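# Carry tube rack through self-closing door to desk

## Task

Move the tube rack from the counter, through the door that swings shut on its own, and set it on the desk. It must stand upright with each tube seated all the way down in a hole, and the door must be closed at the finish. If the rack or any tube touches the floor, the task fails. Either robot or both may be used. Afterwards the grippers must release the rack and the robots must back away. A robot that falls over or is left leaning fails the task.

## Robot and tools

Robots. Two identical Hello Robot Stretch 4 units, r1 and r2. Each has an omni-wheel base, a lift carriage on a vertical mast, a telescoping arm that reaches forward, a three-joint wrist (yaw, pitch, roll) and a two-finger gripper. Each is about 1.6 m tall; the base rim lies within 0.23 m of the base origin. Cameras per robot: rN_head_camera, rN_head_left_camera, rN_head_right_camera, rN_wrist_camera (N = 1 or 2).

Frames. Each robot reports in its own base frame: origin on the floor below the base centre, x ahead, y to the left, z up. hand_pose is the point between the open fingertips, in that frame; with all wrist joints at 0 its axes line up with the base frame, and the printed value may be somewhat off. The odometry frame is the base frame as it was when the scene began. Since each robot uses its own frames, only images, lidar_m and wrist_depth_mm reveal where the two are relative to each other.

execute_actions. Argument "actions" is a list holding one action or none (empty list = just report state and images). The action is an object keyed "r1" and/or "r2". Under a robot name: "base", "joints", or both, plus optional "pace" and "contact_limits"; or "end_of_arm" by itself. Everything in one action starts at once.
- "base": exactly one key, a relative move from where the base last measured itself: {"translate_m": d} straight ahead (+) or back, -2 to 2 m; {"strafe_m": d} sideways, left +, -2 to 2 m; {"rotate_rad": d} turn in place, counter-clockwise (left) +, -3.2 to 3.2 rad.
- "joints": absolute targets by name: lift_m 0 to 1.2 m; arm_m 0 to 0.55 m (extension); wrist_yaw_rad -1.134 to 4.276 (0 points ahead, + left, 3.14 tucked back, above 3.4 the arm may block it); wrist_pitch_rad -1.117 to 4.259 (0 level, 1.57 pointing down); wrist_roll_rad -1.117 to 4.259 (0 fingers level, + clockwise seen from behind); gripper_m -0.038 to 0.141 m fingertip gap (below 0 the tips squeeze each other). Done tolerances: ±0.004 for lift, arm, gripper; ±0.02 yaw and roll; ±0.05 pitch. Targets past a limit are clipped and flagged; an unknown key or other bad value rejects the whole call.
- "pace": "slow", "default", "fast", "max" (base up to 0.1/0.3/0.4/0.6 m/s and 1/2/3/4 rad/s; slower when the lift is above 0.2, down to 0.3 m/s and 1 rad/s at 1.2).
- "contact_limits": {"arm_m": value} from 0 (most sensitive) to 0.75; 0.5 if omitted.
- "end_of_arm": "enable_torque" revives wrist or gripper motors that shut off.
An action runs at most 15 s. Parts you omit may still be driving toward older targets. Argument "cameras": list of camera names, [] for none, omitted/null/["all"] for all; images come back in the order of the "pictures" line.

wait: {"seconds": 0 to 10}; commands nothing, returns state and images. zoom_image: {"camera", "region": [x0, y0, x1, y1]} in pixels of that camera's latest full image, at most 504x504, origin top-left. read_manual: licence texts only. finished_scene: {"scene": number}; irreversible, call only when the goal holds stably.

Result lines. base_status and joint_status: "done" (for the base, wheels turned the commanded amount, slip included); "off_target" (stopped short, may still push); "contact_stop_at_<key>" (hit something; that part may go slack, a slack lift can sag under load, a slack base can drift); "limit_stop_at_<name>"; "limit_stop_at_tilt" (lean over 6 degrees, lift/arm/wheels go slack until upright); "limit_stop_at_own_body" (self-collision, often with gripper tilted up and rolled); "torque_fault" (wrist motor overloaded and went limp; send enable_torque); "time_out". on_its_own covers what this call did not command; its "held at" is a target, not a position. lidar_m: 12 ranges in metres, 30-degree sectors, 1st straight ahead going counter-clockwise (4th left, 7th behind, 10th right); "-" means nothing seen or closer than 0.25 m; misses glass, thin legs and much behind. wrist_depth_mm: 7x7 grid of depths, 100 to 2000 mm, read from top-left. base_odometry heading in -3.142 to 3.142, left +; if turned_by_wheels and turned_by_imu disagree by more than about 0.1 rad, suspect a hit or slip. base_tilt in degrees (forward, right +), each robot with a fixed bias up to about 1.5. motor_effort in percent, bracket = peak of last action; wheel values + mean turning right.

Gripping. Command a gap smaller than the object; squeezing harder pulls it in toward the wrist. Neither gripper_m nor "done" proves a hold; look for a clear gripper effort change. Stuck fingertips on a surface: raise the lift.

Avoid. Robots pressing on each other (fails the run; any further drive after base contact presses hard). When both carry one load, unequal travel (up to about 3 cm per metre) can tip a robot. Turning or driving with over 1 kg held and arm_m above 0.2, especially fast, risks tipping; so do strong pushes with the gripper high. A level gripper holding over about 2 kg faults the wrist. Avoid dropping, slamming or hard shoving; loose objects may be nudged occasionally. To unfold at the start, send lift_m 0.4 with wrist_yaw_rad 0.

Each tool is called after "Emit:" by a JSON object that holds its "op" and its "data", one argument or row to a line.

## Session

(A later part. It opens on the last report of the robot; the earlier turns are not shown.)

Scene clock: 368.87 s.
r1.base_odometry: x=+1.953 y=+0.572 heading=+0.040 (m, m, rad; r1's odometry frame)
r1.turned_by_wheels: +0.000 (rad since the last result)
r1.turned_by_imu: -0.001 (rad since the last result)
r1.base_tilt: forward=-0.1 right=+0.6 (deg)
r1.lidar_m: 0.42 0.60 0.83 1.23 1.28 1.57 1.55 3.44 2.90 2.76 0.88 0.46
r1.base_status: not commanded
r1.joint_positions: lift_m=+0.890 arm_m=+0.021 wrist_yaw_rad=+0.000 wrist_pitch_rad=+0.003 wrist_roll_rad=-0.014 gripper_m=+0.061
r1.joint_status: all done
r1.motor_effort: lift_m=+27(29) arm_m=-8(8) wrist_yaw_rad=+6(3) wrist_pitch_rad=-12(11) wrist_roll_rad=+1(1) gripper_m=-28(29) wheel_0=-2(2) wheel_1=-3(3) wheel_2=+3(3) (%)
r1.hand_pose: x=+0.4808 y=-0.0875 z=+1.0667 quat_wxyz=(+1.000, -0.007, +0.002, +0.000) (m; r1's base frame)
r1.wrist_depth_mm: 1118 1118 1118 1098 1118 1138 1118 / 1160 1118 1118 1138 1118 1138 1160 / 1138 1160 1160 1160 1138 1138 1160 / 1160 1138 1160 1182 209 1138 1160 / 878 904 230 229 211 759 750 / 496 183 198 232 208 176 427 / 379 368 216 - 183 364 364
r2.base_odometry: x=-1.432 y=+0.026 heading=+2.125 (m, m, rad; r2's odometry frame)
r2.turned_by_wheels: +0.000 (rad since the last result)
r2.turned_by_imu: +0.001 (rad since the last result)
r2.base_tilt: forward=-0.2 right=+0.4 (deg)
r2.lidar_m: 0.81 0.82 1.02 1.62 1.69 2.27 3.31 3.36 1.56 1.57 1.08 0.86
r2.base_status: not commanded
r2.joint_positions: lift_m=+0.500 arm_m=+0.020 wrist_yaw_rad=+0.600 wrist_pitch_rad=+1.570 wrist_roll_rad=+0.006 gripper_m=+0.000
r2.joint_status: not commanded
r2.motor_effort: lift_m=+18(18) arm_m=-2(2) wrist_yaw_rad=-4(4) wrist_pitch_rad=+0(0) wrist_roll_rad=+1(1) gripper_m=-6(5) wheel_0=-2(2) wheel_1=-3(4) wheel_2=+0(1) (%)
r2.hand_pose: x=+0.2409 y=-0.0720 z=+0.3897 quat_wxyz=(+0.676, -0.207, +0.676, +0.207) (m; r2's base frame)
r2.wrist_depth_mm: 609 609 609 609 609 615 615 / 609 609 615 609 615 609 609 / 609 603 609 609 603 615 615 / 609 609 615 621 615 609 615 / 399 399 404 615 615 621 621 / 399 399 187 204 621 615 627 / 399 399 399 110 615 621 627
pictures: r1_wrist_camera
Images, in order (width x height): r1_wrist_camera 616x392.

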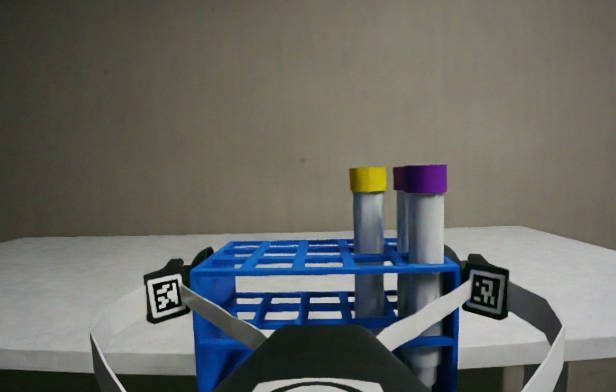

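Emit:
{"op": "execute_actions", "data": {
  "actions": [
    {"r1":{"joints":{"arm_m":0.4},"pace":"slow"}}
  ],
  "cameras": ["r1_wrist_camera","r1_head_camera"]
}}

Scene clock: 378.90 s.
r1.base_odometry: x=+1.953 y=+0.572 heading=+0.040 (m, m, rad; r1's odometry frame)
r1.turned_by_wheels: +0.000 (rad since the last result)
r1.turned_by_imu: -0.003 (rad since the last result)
r1.base_tilt: forward=-0.1 right=+0.6 (deg)
r1.lidar_m: 0.58 0.62 0.81 1.24 1.28 1.58 1.55 3.46 2.88 2.75 0.87 0.61
r1.base_status: not commanded
r1.joint_positions: lift_m=+0.890 arm_m=+0.399 wrist_yaw_rad=+0.000 wrist_pitch_rad=+0.003 wrist_roll_rad=-0.014 gripper_m=+0.061
r1.joint_status: all done
r1.motor_effort: lift_m=+27(27) arm_m=+8(9) wrist_yaw_rad=+6(4) wrist_pitch_rad=-10(13) wrist_roll_rad=+0(2) gripper_m=-28(30) wheel_0=-2(2) wheel_1=-3(3) wheel_2=+3(3) (%)
r1.hand_pose: x=+0.8580 y=-0.0875 z=+1.0667 quat_wxyz=(+1.000, -0.007, +0.002, +0.000) (m; r1's base frame)
r1.wrist_depth_mm: 768 768 768 759 768 768 759 / 768 768 768 778 759 768 778 / 788 768 768 788 778 778 768 / 788 788 778 778 210 778 788 / 788 788 229 229 210 788 741 / 488 183 198 232 206 177 421 / 347 338 216 - 183 324 -
r2.base_odometry: x=-1.432 y=+0.026 heading=+2.125 (m, m, rad; r2's odometry frame)
r2.turned_by_wheels: +0.000 (rad since the last result)
r2.turned_by_imu: +0.003 (rad since the last result)
r2.base_tilt: forward=-0.1 right=+0.4 (deg)
r2.lidar_m: 0.80 0.81 1.03 1.62 1.67 2.28 3.30 3.37 1.57 1.56 1.10 0.87
r2.base_status: not commanded
r2.joint_positions: lift_m=+0.500 arm_m=+0.020 wrist_yaw_rad=+0.600 wrist_pitch_rad=+1.570 wrist_roll_rad=+0.006 gripper_m=+0.000
r2.joint_status: not commanded
r2.motor_effort: lift_m=+18(18) arm_m=-3(3) wrist_yaw_rad=-2(2) wrist_pitch_rad=+0(0) wrist_roll_rad=+1(1) gripper_m=-7(8) wheel_0=-2(2) wheel_1=-3(3) wheel_2=+0(0) (%)
r2.hand_pose: x=+0.2409 y=-0.0720 z=+0.3897 quat_wxyz=(+0.676, -0.207, +0.676, +0.207) (m; r2's base frame)
r2.wrist_depth_mm: 603 603 609 603 615 609 615 / 615 615 609 609 615 615 609 / 609 609 615 615 615 621 609 / 609 609 609 621 615 621 621 / 402 399 404 615 615 615 621 / 399 399 187 204 621 621 621 / 402 402 402 110 627 634 627
pictures: r1_head_camera, r1_wrist_camera
Images, in order (width x height): r1_head_camera 420x560, r1_wrist_camera 616x392.

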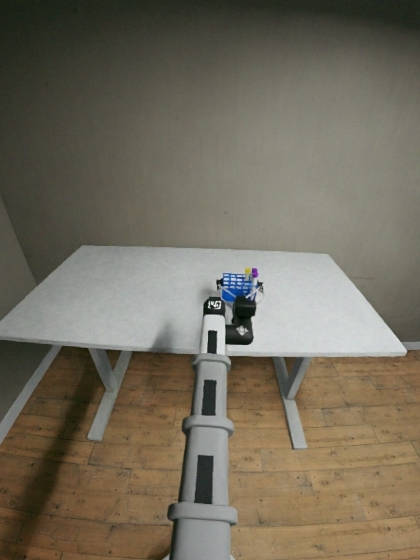

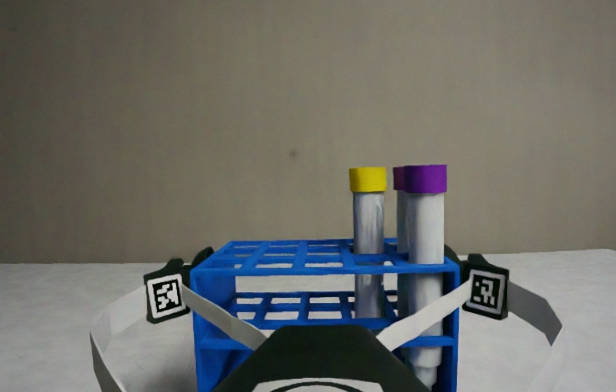

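Emit:
{"op": "execute_actions", "data": {
  "actions": [
    {"r1":{"joints":{"lift_m":0.86},"pace":"slow"}}
  ],
  "cameras": ["r1_wrist_camera"]
}}

Scene clock: 380.53 s.
r1.base_odometry: x=+1.953 y=+0.572 heading=+0.040 (m, m, rad; r1's odometry frame)
r1.turned_by_wheels: +0.000 (rad since the last result)
r1.turned_by_imu: -0.001 (rad since the last result)
r1.base_tilt: forward=-0.1 right=+0.6 (deg)
r1.lidar_m: 0.59 0.61 0.83 1.24 1.28 1.55 1.57 3.46 2.90 2.76 0.89 0.62
r1.base_status: not commanded
r1.joint_positions: lift_m=+0.860 arm_m=+0.399 wrist_yaw_rad=+0.000 wrist_pitch_rad=+0.003 wrist_roll_rad=-0.014 gripper_m=+0.061
r1.joint_status: all done
r1.motor_effort: lift_m=+16(25) arm_m=+8(8) wrist_yaw_rad=+4(4) wrist_pitch_rad=-11(11) wrist_roll_rad=+1(0) gripper_m=-30(29) wheel_0=-2(2) wheel_1=-3(3) wheel_2=+3(3) (%)
r1.hand_pose: x=+0.8580 y=-0.0875 z=+1.0376 quat_wxyz=(+1.000, -0.007, +0.002, +0.000) (m; r1's base frame)
r1.wrist_depth_mm: 759 759 768 768 768 768 759 / 759 768 768 759 778 759 768 / 778 768 778 778 768 778 778 / 778 788 788 788 208 778 778 / 723 715 231 229 211 627 627 / 402 183 197 232 206 178 345 / 287 283 216 - 183 267 -
r2.base_odometry: x=-1.432 y=+0.026 heading=+2.125 (m, m, rad; r2's odometry frame)
r2.turned_by_wheels: +0.000 (rad since the last result)
r2.turned_by_imu: +0.001 (rad since the last result)
r2.base_tilt: forward=-0.2 right=+0.3 (deg)
r2.lidar_m: 0.81 0.83 1.03 1.63 1.68 2.26 3.31 3.36 1.57 1.57 1.10 0.85
r2.base_status: not commanded
r2.joint_positions: lift_m=+0.500 arm_m=+0.020 wrist_yaw_rad=+0.600 wrist_pitch_rad=+1.570 wrist_roll_rad=+0.006 gripper_m=+0.000
r2.joint_status: not commanded
r2.motor_effort: lift_m=+18(18) arm_m=-2(2) wrist_yaw_rad=-3(2) wrist_pitch_rad=+0(0) wrist_roll_rad=+1(1) gripper_m=-8(7) wheel_0=-2(2) wheel_1=-3(4) wheel_2=+0(0) (%)
r2.hand_pose: x=+0.2409 y=-0.0720 z=+0.3897 quat_wxyz=(+0.676, -0.207, +0.676, +0.207) (m; r2's base frame)
r2.wrist_depth_mm: 603 603 609 609 609 609 615 / 603 603 609 603 615 615 615 / 609 615 609 615 609 609 621 / 615 609 609 615 621 621 621 / 399 402 404 615 609 621 621 / 399 399 187 204 615 621 615 / 402 402 402 110 627 627 627
pictures: r1_wrist_camera
Images, in order (width x height): r1_wrist_camera 616x392.

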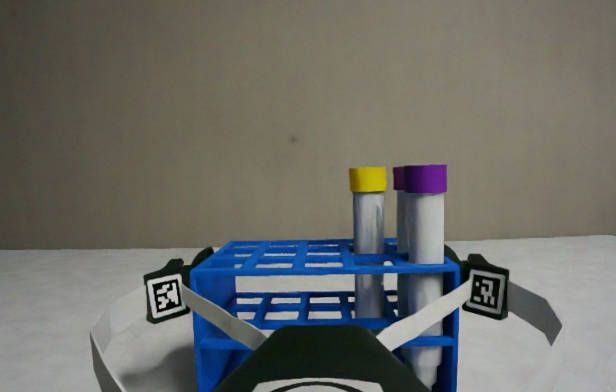

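Emit:
{"op": "execute_actions", "data": {
  "actions": [
    {"r1":{"joints":{"lift_m":0.845},"pace":"slow"}}
  ],
  "cameras": []
}}

Emit:
{"op": "execute_actions", "data": {
  "actions": [
    {"r1":{"joints":{"lift_m":0.837},"pace":"slow"}}
  ],
  "cameras": ["r1_wrist_camera"]
}}

Scene clock: 383.77 s.
r1.base_odometry: x=+1.953 y=+0.572 heading=+0.040 (m, m, rad; r1's odometry frame)
r1.turned_by_wheels: +0.000 (rad since the last result)
r1.turned_by_imu: -0.001 (rad since the last result)
r1.base_tilt: forward=-0.1 right=+0.6 (deg)
r1.lidar_m: 0.58 0.60 0.82 1.23 1.27 1.56 1.56 3.45 2.91 2.76 0.89 0.63
r1.base_status: not commanded
r1.joint_positions: lift_m=+0.845 arm_m=+0.399 wrist_yaw_rad=+0.000 wrist_pitch_rad=+0.003 wrist_roll_rad=-0.014 gripper_m=+0.061
r1.joint_status: all done
r1.motor_effort: lift_m=+16(15) arm_m=+8(8) wrist_yaw_rad=+4(3) wrist_pitch_rad=-11(12) wrist_roll_rad=+0(0) gripper_m=-28(30) wheel_0=-2(2) wheel_1=-3(3) wheel_2=+3(3) (%)
r1.hand_pose: x=+0.8580 y=-0.0875 z=+1.0226 quat_wxyz=(+1.000, -0.007, +0.002, +0.000) (m; r1's base frame)
r1.wrist_depth_mm: 750 750 759 759 768 759 768 / 759 768 768 768 778 768 778 / 788 778 778 768 778 778 778 / 778 778 798 778 208 788 778 / 647 647 230 229 209 569 549 / 364 183 198 232 207 178 322 / 257 252 216 - 183 239 -
r2.base_odometry: x=-1.432 y=+0.026 heading=+2.125 (m, m, rad; r2's odometry frame)
r2.turned_by_wheels: +0.000 (rad since the last result)
r2.turned_by_imu: +0.001 (rad since the last result)
r2.base_tilt: forward=-0.2 right=+0.3 (deg)
r2.lidar_m: 0.81 0.81 1.04 1.63 1.69 2.28 3.30 3.37 1.55 1.58 1.07 0.86
r2.base_status: not commanded
r2.joint_positions: lift_m=+0.500 arm_m=+0.020 wrist_yaw_rad=+0.600 wrist_pitch_rad=+1.570 wrist_roll_rad=+0.006 gripper_m=+0.000
r2.joint_status: not commanded
r2.motor_effort: lift_m=+18(18) arm_m=-2(2) wrist_yaw_rad=-1(2) wrist_pitch_rad=+0(0) wrist_roll_rad=+1(1) gripper_m=-7(4) wheel_0=-2(2) wheel_1=-3(3) wheel_2=+0(0) (%)
r2.hand_pose: x=+0.2409 y=-0.0720 z=+0.3897 quat_wxyz=(+0.676, -0.207, +0.676, +0.207) (m; r2's base frame)
r2.wrist_depth_mm: 603 609 603 603 609 609 609 / 597 609 609 609 609 609 615 / 603 609 609 615 615 615 621 / 603 615 615 615 615 621 609 / 397 399 402 609 615 627 621 / 402 399 187 204 621 627 627 / 399 399 404 110 621 621 627
pictures: none
No camera images: the call's "cameras" was empty. Leave "cameras" out to get every camera's image.

Scene clock: 384.47 s.
r1.base_odometry: x=+1.953 y=+0.572 heading=+0.040 (m, m, rad; r1's odometry frame)
r1.turned_by_wheels: +0.000 (rad since the last result)
r1.turned_by_imu: +0.000 (rad since the last result)
r1.base_tilt: forward=-0.1 right=+0.6 (deg)
r1.lidar_m: 0.58 0.61 0.82 1.23 1.25 1.56 1.57 3.45 2.91 2.74 0.88 0.62
r1.base_status: not commanded
r1.joint_positions: lift_m=+0.838 arm_m=+0.399 wrist_yaw_rad=+0.000 wrist_pitch_rad=+0.000 wrist_roll_rad=-0.014 gripper_m=+0.061
r1.joint_status: all done
r1.motor_effort: lift_m=+15(16) arm_m=+8(8) wrist_yaw_rad=+4(4) wrist_pitch_rad=-2(12) wrist_roll_rad=-1(2) gripper_m=-28(29) wheel_0=-2(2) wheel_1=-3(3) wheel_2=+3(3) (%)
r1.hand_pose: x=+0.8580 y=-0.0875 z=+1.0156 quat_wxyz=(+1.000, -0.007, +0.000, +0.000) (m; r1's base frame)
r1.wrist_depth_mm: 759 768 768 768 759 768 768 / 768 768 768 778 778 768 768 / 768 768 768 778 778 788 788 / 788 788 788 768 209 778 788 / 627 627 230 250 210 549 530 / 345 183 198 231 206 178 310 / 245 241 216 - 183 230 -
r2.base_odometry: x=-1.432 y=+0.026 heading=+2.125 (m, m, rad; r2's odometry frame)
r2.turned_by_wheels: +0.000 (rad since the last result)
r2.turned_by_imu: +0.000 (rad since the last result)
r2.base_tilt: forward=-0.2 right=+0.4 (deg)
r2.lidar_m: 0.81 0.83 1.02 1.62 1.68 2.28 3.31 3.38 1.56 1.58 1.09 0.84
r2.base_status: not commanded
r2.joint_positions: lift_m=+0.500 arm_m=+0.020 wrist_yaw_rad=+0.600 wrist_pitch_rad=+1.570 wrist_roll_rad=+0.006 gripper_m=+0.000
r2.joint_status: not commanded
r2.motor_effort: lift_m=+18(18) arm_m=-2(2) wrist_yaw_rad=-3(5) wrist_pitch_rad=+0(0) wrist_roll_rad=+1(1) gripper_m=-6(7) wheel_0=-2(2) wheel_1=-3(3) wheel_2=+0(0) (%)
r2.hand_pose: x=+0.2409 y=-0.0720 z=+0.3897 quat_wxyz=(+0.676, -0.207, +0.676, +0.207) (m; r2's base frame)
r2.wrist_depth_mm: 609 609 603 603 603 615 609 / 603 615 603 615 615 621 609 / 609 609 609 615 615 615 615 / 609 615 615 609 615 621 615 / 397 399 407 615 615 615 615 / 402 399 186 204 615 615 621 / 402 399 402 110 621 621 615
pictures: r1_wrist_camera
Images, in order (width x height): r1_wrist_camera 616x392.

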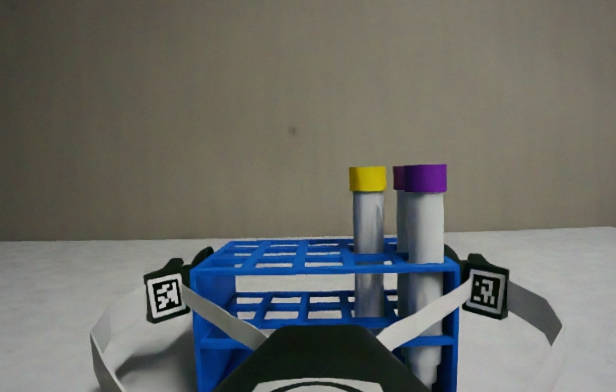

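Touched down.

Emit:
{"op": "execute_actions", "data": {
  "actions": [
    {"r1":{"joints":{"gripper_m":0.141,"lift_m":0.84},"pace":"slow"}}
  ],
  "cameras": ["r1_wrist_camera"]
}}

Emit:
{"op": "execute_actions", "data": {
  "actions": [
    {"r1":{"joints":{"arm_m":0.2},"pace":"slow"}}
  ],
  "cameras": ["r1_wrist_camera","r1_head_camera"]
}}

Scene clock: 389.90 s.
r1.base_odometry: x=+1.953 y=+0.572 heading=+0.040 (m, m, rad; r1's odometry frame)
r1.turned_by_wheels: +0.000 (rad since the last result)
r1.turned_by_imu: -0.002 (rad since the last result)
r1.base_tilt: forward=-0.1 right=+0.6 (deg)
r1.lidar_m: 0.59 0.60 0.81 1.22 1.28 1.55 1.56 3.46 2.89 2.73 0.88 0.63
r1.base_status: not commanded
r1.joint_positions: lift_m=+0.840 arm_m=+0.399 wrist_yaw_rad=+0.000 wrist_pitch_rad=+0.002 wrist_roll_rad=-0.014 gripper_m=+0.141
r1.joint_status: all done
r1.motor_effort: lift_m=+27(26) arm_m=+8(8) wrist_yaw_rad=+3(3) wrist_pitch_rad=-9(8) wrist_roll_rad=+1(1) gripper_m=+0(27) wheel_0=-2(2) wheel_1=-3(3) wheel_2=+3(3) (%)
r1.hand_pose: x=+0.8580 y=-0.0875 z=+1.0171 quat_wxyz=(+1.000, -0.007, +0.001, +0.000) (m; r1's base frame)
r1.wrist_depth_mm: 750 768 768 778 750 768 768 / 768 778 768 768 759 768 768 / 778 778 788 778 778 768 788 / 788 778 788 778 229 778 788 / 627 621 255 256 220 477 525 / 347 320 202 229 207 282 315 / 248 241 244 - 210 236 231
r2.base_odometry: x=-1.432 y=+0.026 heading=+2.125 (m, m, rad; r2's odometry frame)
r2.turned_by_wheels: +0.000 (rad since the last result)
r2.turned_by_imu: +0.002 (rad since the last result)
r2.base_tilt: forward=-0.2 right=+0.3 (deg)
r2.lidar_m: 0.80 0.82 1.05 1.63 1.68 2.29 3.28 3.37 1.58 1.59 1.10 0.86
r2.base_status: not commanded
r2.joint_positions: lift_m=+0.500 arm_m=+0.020 wrist_yaw_rad=+0.600 wrist_pitch_rad=+1.570 wrist_roll_rad=+0.006 gripper_m=+0.000
r2.joint_status: not commanded
r2.motor_effort: lift_m=+18(18) arm_m=-2(2) wrist_yaw_rad=-3(2) wrist_pitch_rad=+0(0) wrist_roll_rad=+1(1) gripper_m=-5(6) wheel_0=-2(2) wheel_1=-4(4) wheel_2=+0(0) (%)
r2.hand_pose: x=+0.2409 y=-0.0720 z=+0.3897 quat_wxyz=(+0.676, -0.207, +0.676, +0.207) (m; r2's base frame)
r2.wrist_depth_mm: 603 609 609 609 615 615 615 / 603 603 603 609 609 609 609 / 603 609 615 609 615 609 609 / 609 603 615 615 609 615 615 / 399 397 404 615 615 621 621 / 399 399 188 204 615 621 621 / 399 399 399 110 627 621 621
pictures: r1_wrist_camera
Images, in order (width x height): r1_wrist_camera 616x392.

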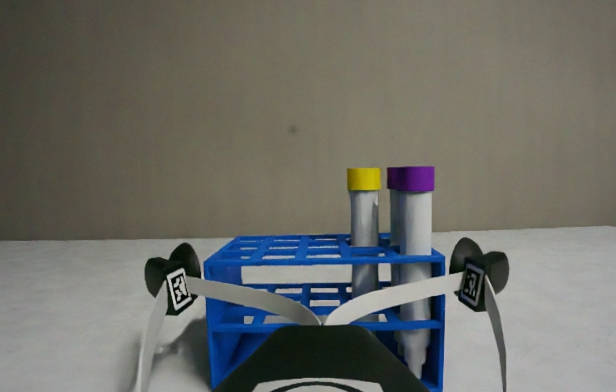

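Scene clock: 393.17 s.
r1.base_odometry: x=+1.953 y=+0.572 heading=+0.040 (m, m, rad; r1's odometry frame)
r1.turned_by_wheels: +0.000 (rad since the last result)
r1.turned_by_imu: -0.001 (rad since the last result)
r1.base_tilt: forward=-0.2 right=+0.6 (deg)
r1.lidar_m: 0.59 0.60 0.81 1.23 1.28 1.58 1.53 3.46 2.92 2.75 0.88 0.62
r1.base_status: not commanded
r1.joint_positions: lift_m=+0.840 arm_m=+0.201 wrist_yaw_rad=+0.000 wrist_pitch_rad=+0.002 wrist_roll_rad=-0.014 gripper_m=+0.141
r1.joint_status: all done
r1.motor_effort: lift_m=+27(27) arm_m=-8(7) wrist_yaw_rad=+4(4) wrist_pitch_rad=-8(7) wrist_roll_rad=+1(1) gripper_m=-1(3) wheel_0=-2(2) wheel_1=-3(3) wheel_2=+3(3) (%)
r1.hand_pose: x=+0.6608 y=-0.0875 z=+1.0171 quat_wxyz=(+1.000, -0.007, +0.001, +0.000) (m; r1's base frame)
r1.wrist_depth_mm: 960 960 960 960 960 946 976 / 960 976 976 946 960 976 976 / 976 960 976 976 960 976 976 / 991 991 991 991 976 976 976 / 634 615 603 452 504 477 530 / 347 324 297 320 293 283 319 / 248 243 258 - 249 236 231
r2.base_odometry: x=-1.432 y=+0.026 heading=+2.125 (m, m, rad; r2's odometry frame)
r2.turned_by_wheels: +0.000 (rad since the last result)
r2.turned_by_imu: +0.001 (rad since the last result)
r2.base_tilt: forward=-0.1 right=+0.3 (deg)
r2.lidar_m: 0.81 0.81 1.04 1.62 1.69 2.29 3.31 3.39 1.57 1.56 1.06 0.84
r2.base_status: not commanded
r2.joint_positions: lift_m=+0.500 arm_m=+0.020 wrist_yaw_rad=+0.600 wrist_pitch_rad=+1.570 wrist_roll_rad=+0.006 gripper_m=+0.000
r2.joint_status: not commanded
r2.motor_effort: lift_m=+18(18) arm_m=-2(2) wrist_yaw_rad=-3(3) wrist_pitch_rad=+1(0) wrist_roll_rad=+1(1) gripper_m=-7(6) wheel_0=-2(2) wheel_1=-4(4) wheel_2=+0(0) (%)
r2.hand_pose: x=+0.2409 y=-0.0720 z=+0.3897 quat_wxyz=(+0.676, -0.207, +0.676, +0.207) (m; r2's base frame)
r2.wrist_depth_mm: 603 615 609 603 609 615 615 / 609 609 615 603 609 615 621 / 603 609 615 615 615 615 615 / 609 621 609 615 615 615 621 / 399 399 404 615 621 621 615 / 397 399 187 204 621 621 621 / 402 402 402 110 615 634 634
pictures: r1_head_camera, r1_wrist_camera
Images, in order (width x height): r1_head_camera 420x560, r1_wrist_camera 616x392.

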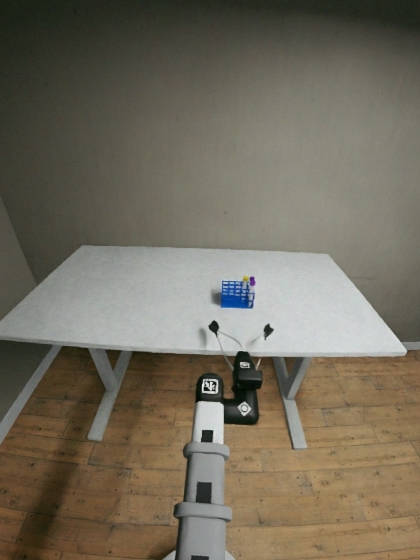

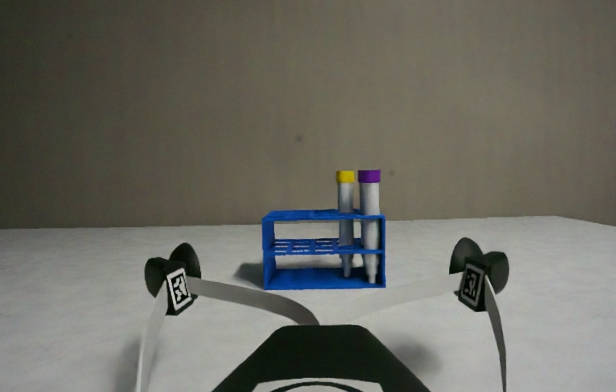

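Emit:
{"op": "zoom_image", "data": {
  "camera": "r1_wrist_camera",
  "region": [250,150,410,300]
}}

Emit:
{"op": "execute_actions", "data": {
  "actions": [
    {"r1":{"joints":{"arm_m":0.0},"base":{"translate_m":-0.2}}}
  ],
  "cameras": ["r1_wrist_camera","r2_head_camera"]
}}

Region (250, 150, 410, 300) of r1_wrist_camera's 616x392 image, scaled by 3.150; it fills the top 472 rows of this view, and the rest is white.

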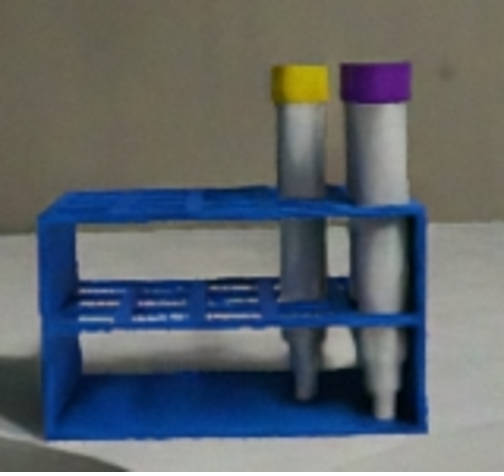

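Scene clock: 396.27 s.
r1.base_odometry: x=+1.754 y=+0.564 heading=+0.040 (m, m, rad; r1's odometry frame)
r1.turned_by_wheels: +0.000 (rad since the last result)
r1.turned_by_imu: -0.001 (rad since the last result)
r1.base_tilt: forward=-0.1 right=+0.6 (deg)
r1.lidar_m: 0.78 0.80 1.10 1.22 1.27 1.38 1.37 3.26 2.89 2.77 2.35 0.83
r1.base_status: done
r1.joint_positions: lift_m=+0.840 arm_m=+0.002 wrist_yaw_rad=+0.000 wrist_pitch_rad=+0.002 wrist_roll_rad=-0.014 gripper_m=+0.141
r1.joint_status: all done
r1.motor_effort: lift_m=+26(27) arm_m=-8(8) wrist_yaw_rad=+3(3) wrist_pitch_rad=-7(10) wrist_roll_rad=+0(0) gripper_m=-1(0) wheel_0=+0(6) wheel_1=-1(8) wheel_2=+1(13) (%)
r1.hand_pose: x=+0.4612 y=-0.0874 z=+1.0171 quat_wxyz=(+1.000, -0.007, +0.001, +0.000) (m; r1's base frame)
r1.wrist_depth_mm: 1366 1336 1336 1366 1336 1336 1366 / 1366 1336 1366 1366 1336 1336 1336 / 1336 1397 1336 1397 1366 1366 1366 / 1336 1366 1336 1098 1397 1366 1366 / 768 741 723 707 676 574 741 / 1397 1397 1366 1397 1366 931 1430 / 1008 1397 1430 - 1430 1397 1366
r2.base_odometry: x=-1.432 y=+0.026 heading=+2.125 (m, m, rad; r2's odometry frame)
r2.turned_by_wheels: +0.000 (rad since the last result)
r2.turned_by_imu: +0.001 (rad since the last result)
r2.base_tilt: forward=-0.1 right=+0.3 (deg)
r2.lidar_m: 0.80 0.80 1.02 1.62 1.69 2.27 3.29 3.37 1.35 1.38 1.08 0.86
r2.base_status: not commanded
r2.joint_positions: lift_m=+0.500 arm_m=+0.020 wrist_yaw_rad=+0.600 wrist_pitch_rad=+1.570 wrist_roll_rad=+0.006 gripper_m=+0.000
r2.joint_status: not commanded
r2.motor_effort: lift_m=+18(18) arm_m=-2(2) wrist_yaw_rad=-2(3) wrist_pitch_rad=+0(0) wrist_roll_rad=+1(1) gripper_m=-7(7) wheel_0=-2(2) wheel_1=-3(3) wheel_2=+0(0) (%)
r2.hand_pose: x=+0.2409 y=-0.0720 z=+0.3897 quat_wxyz=(+0.676, -0.207, +0.676, +0.207) (m; r2's base frame)
r2.wrist_depth_mm: 603 609 615 603 603 615 609 / 603 615 603 603 615 615 609 / 603 609 615 609 615 621 615 / 615 609 609 615 615 615 615 / 399 399 402 615 615 621 621 / 397 397 187 204 615 621 627 / 399 399 402 110 621 627 621
pictures: r1_wrist_camera, r2_head_camera
Images, in order (width x height): r1_wrist_camera 616x392, r2_head_camera 420x560.

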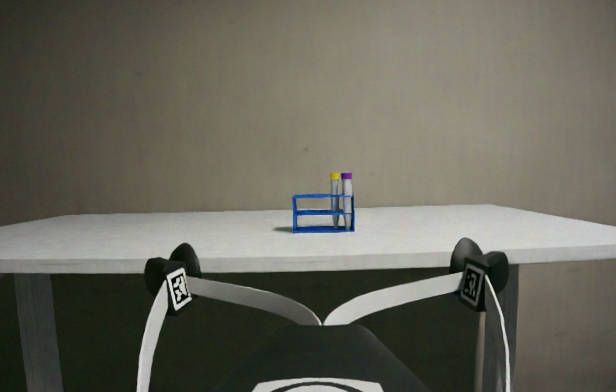

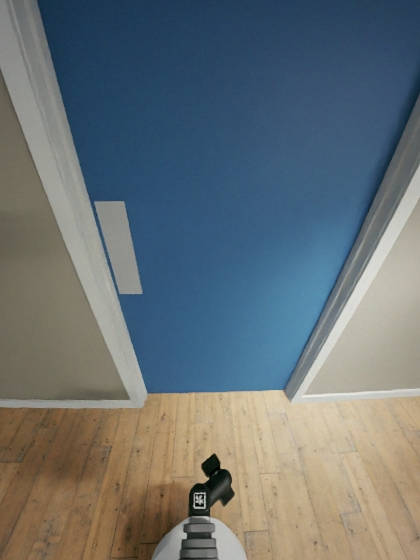

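Emit:
{"op": "finished_scene", "data": {
  "scene": 2
}}

The scene is finished: the task was done.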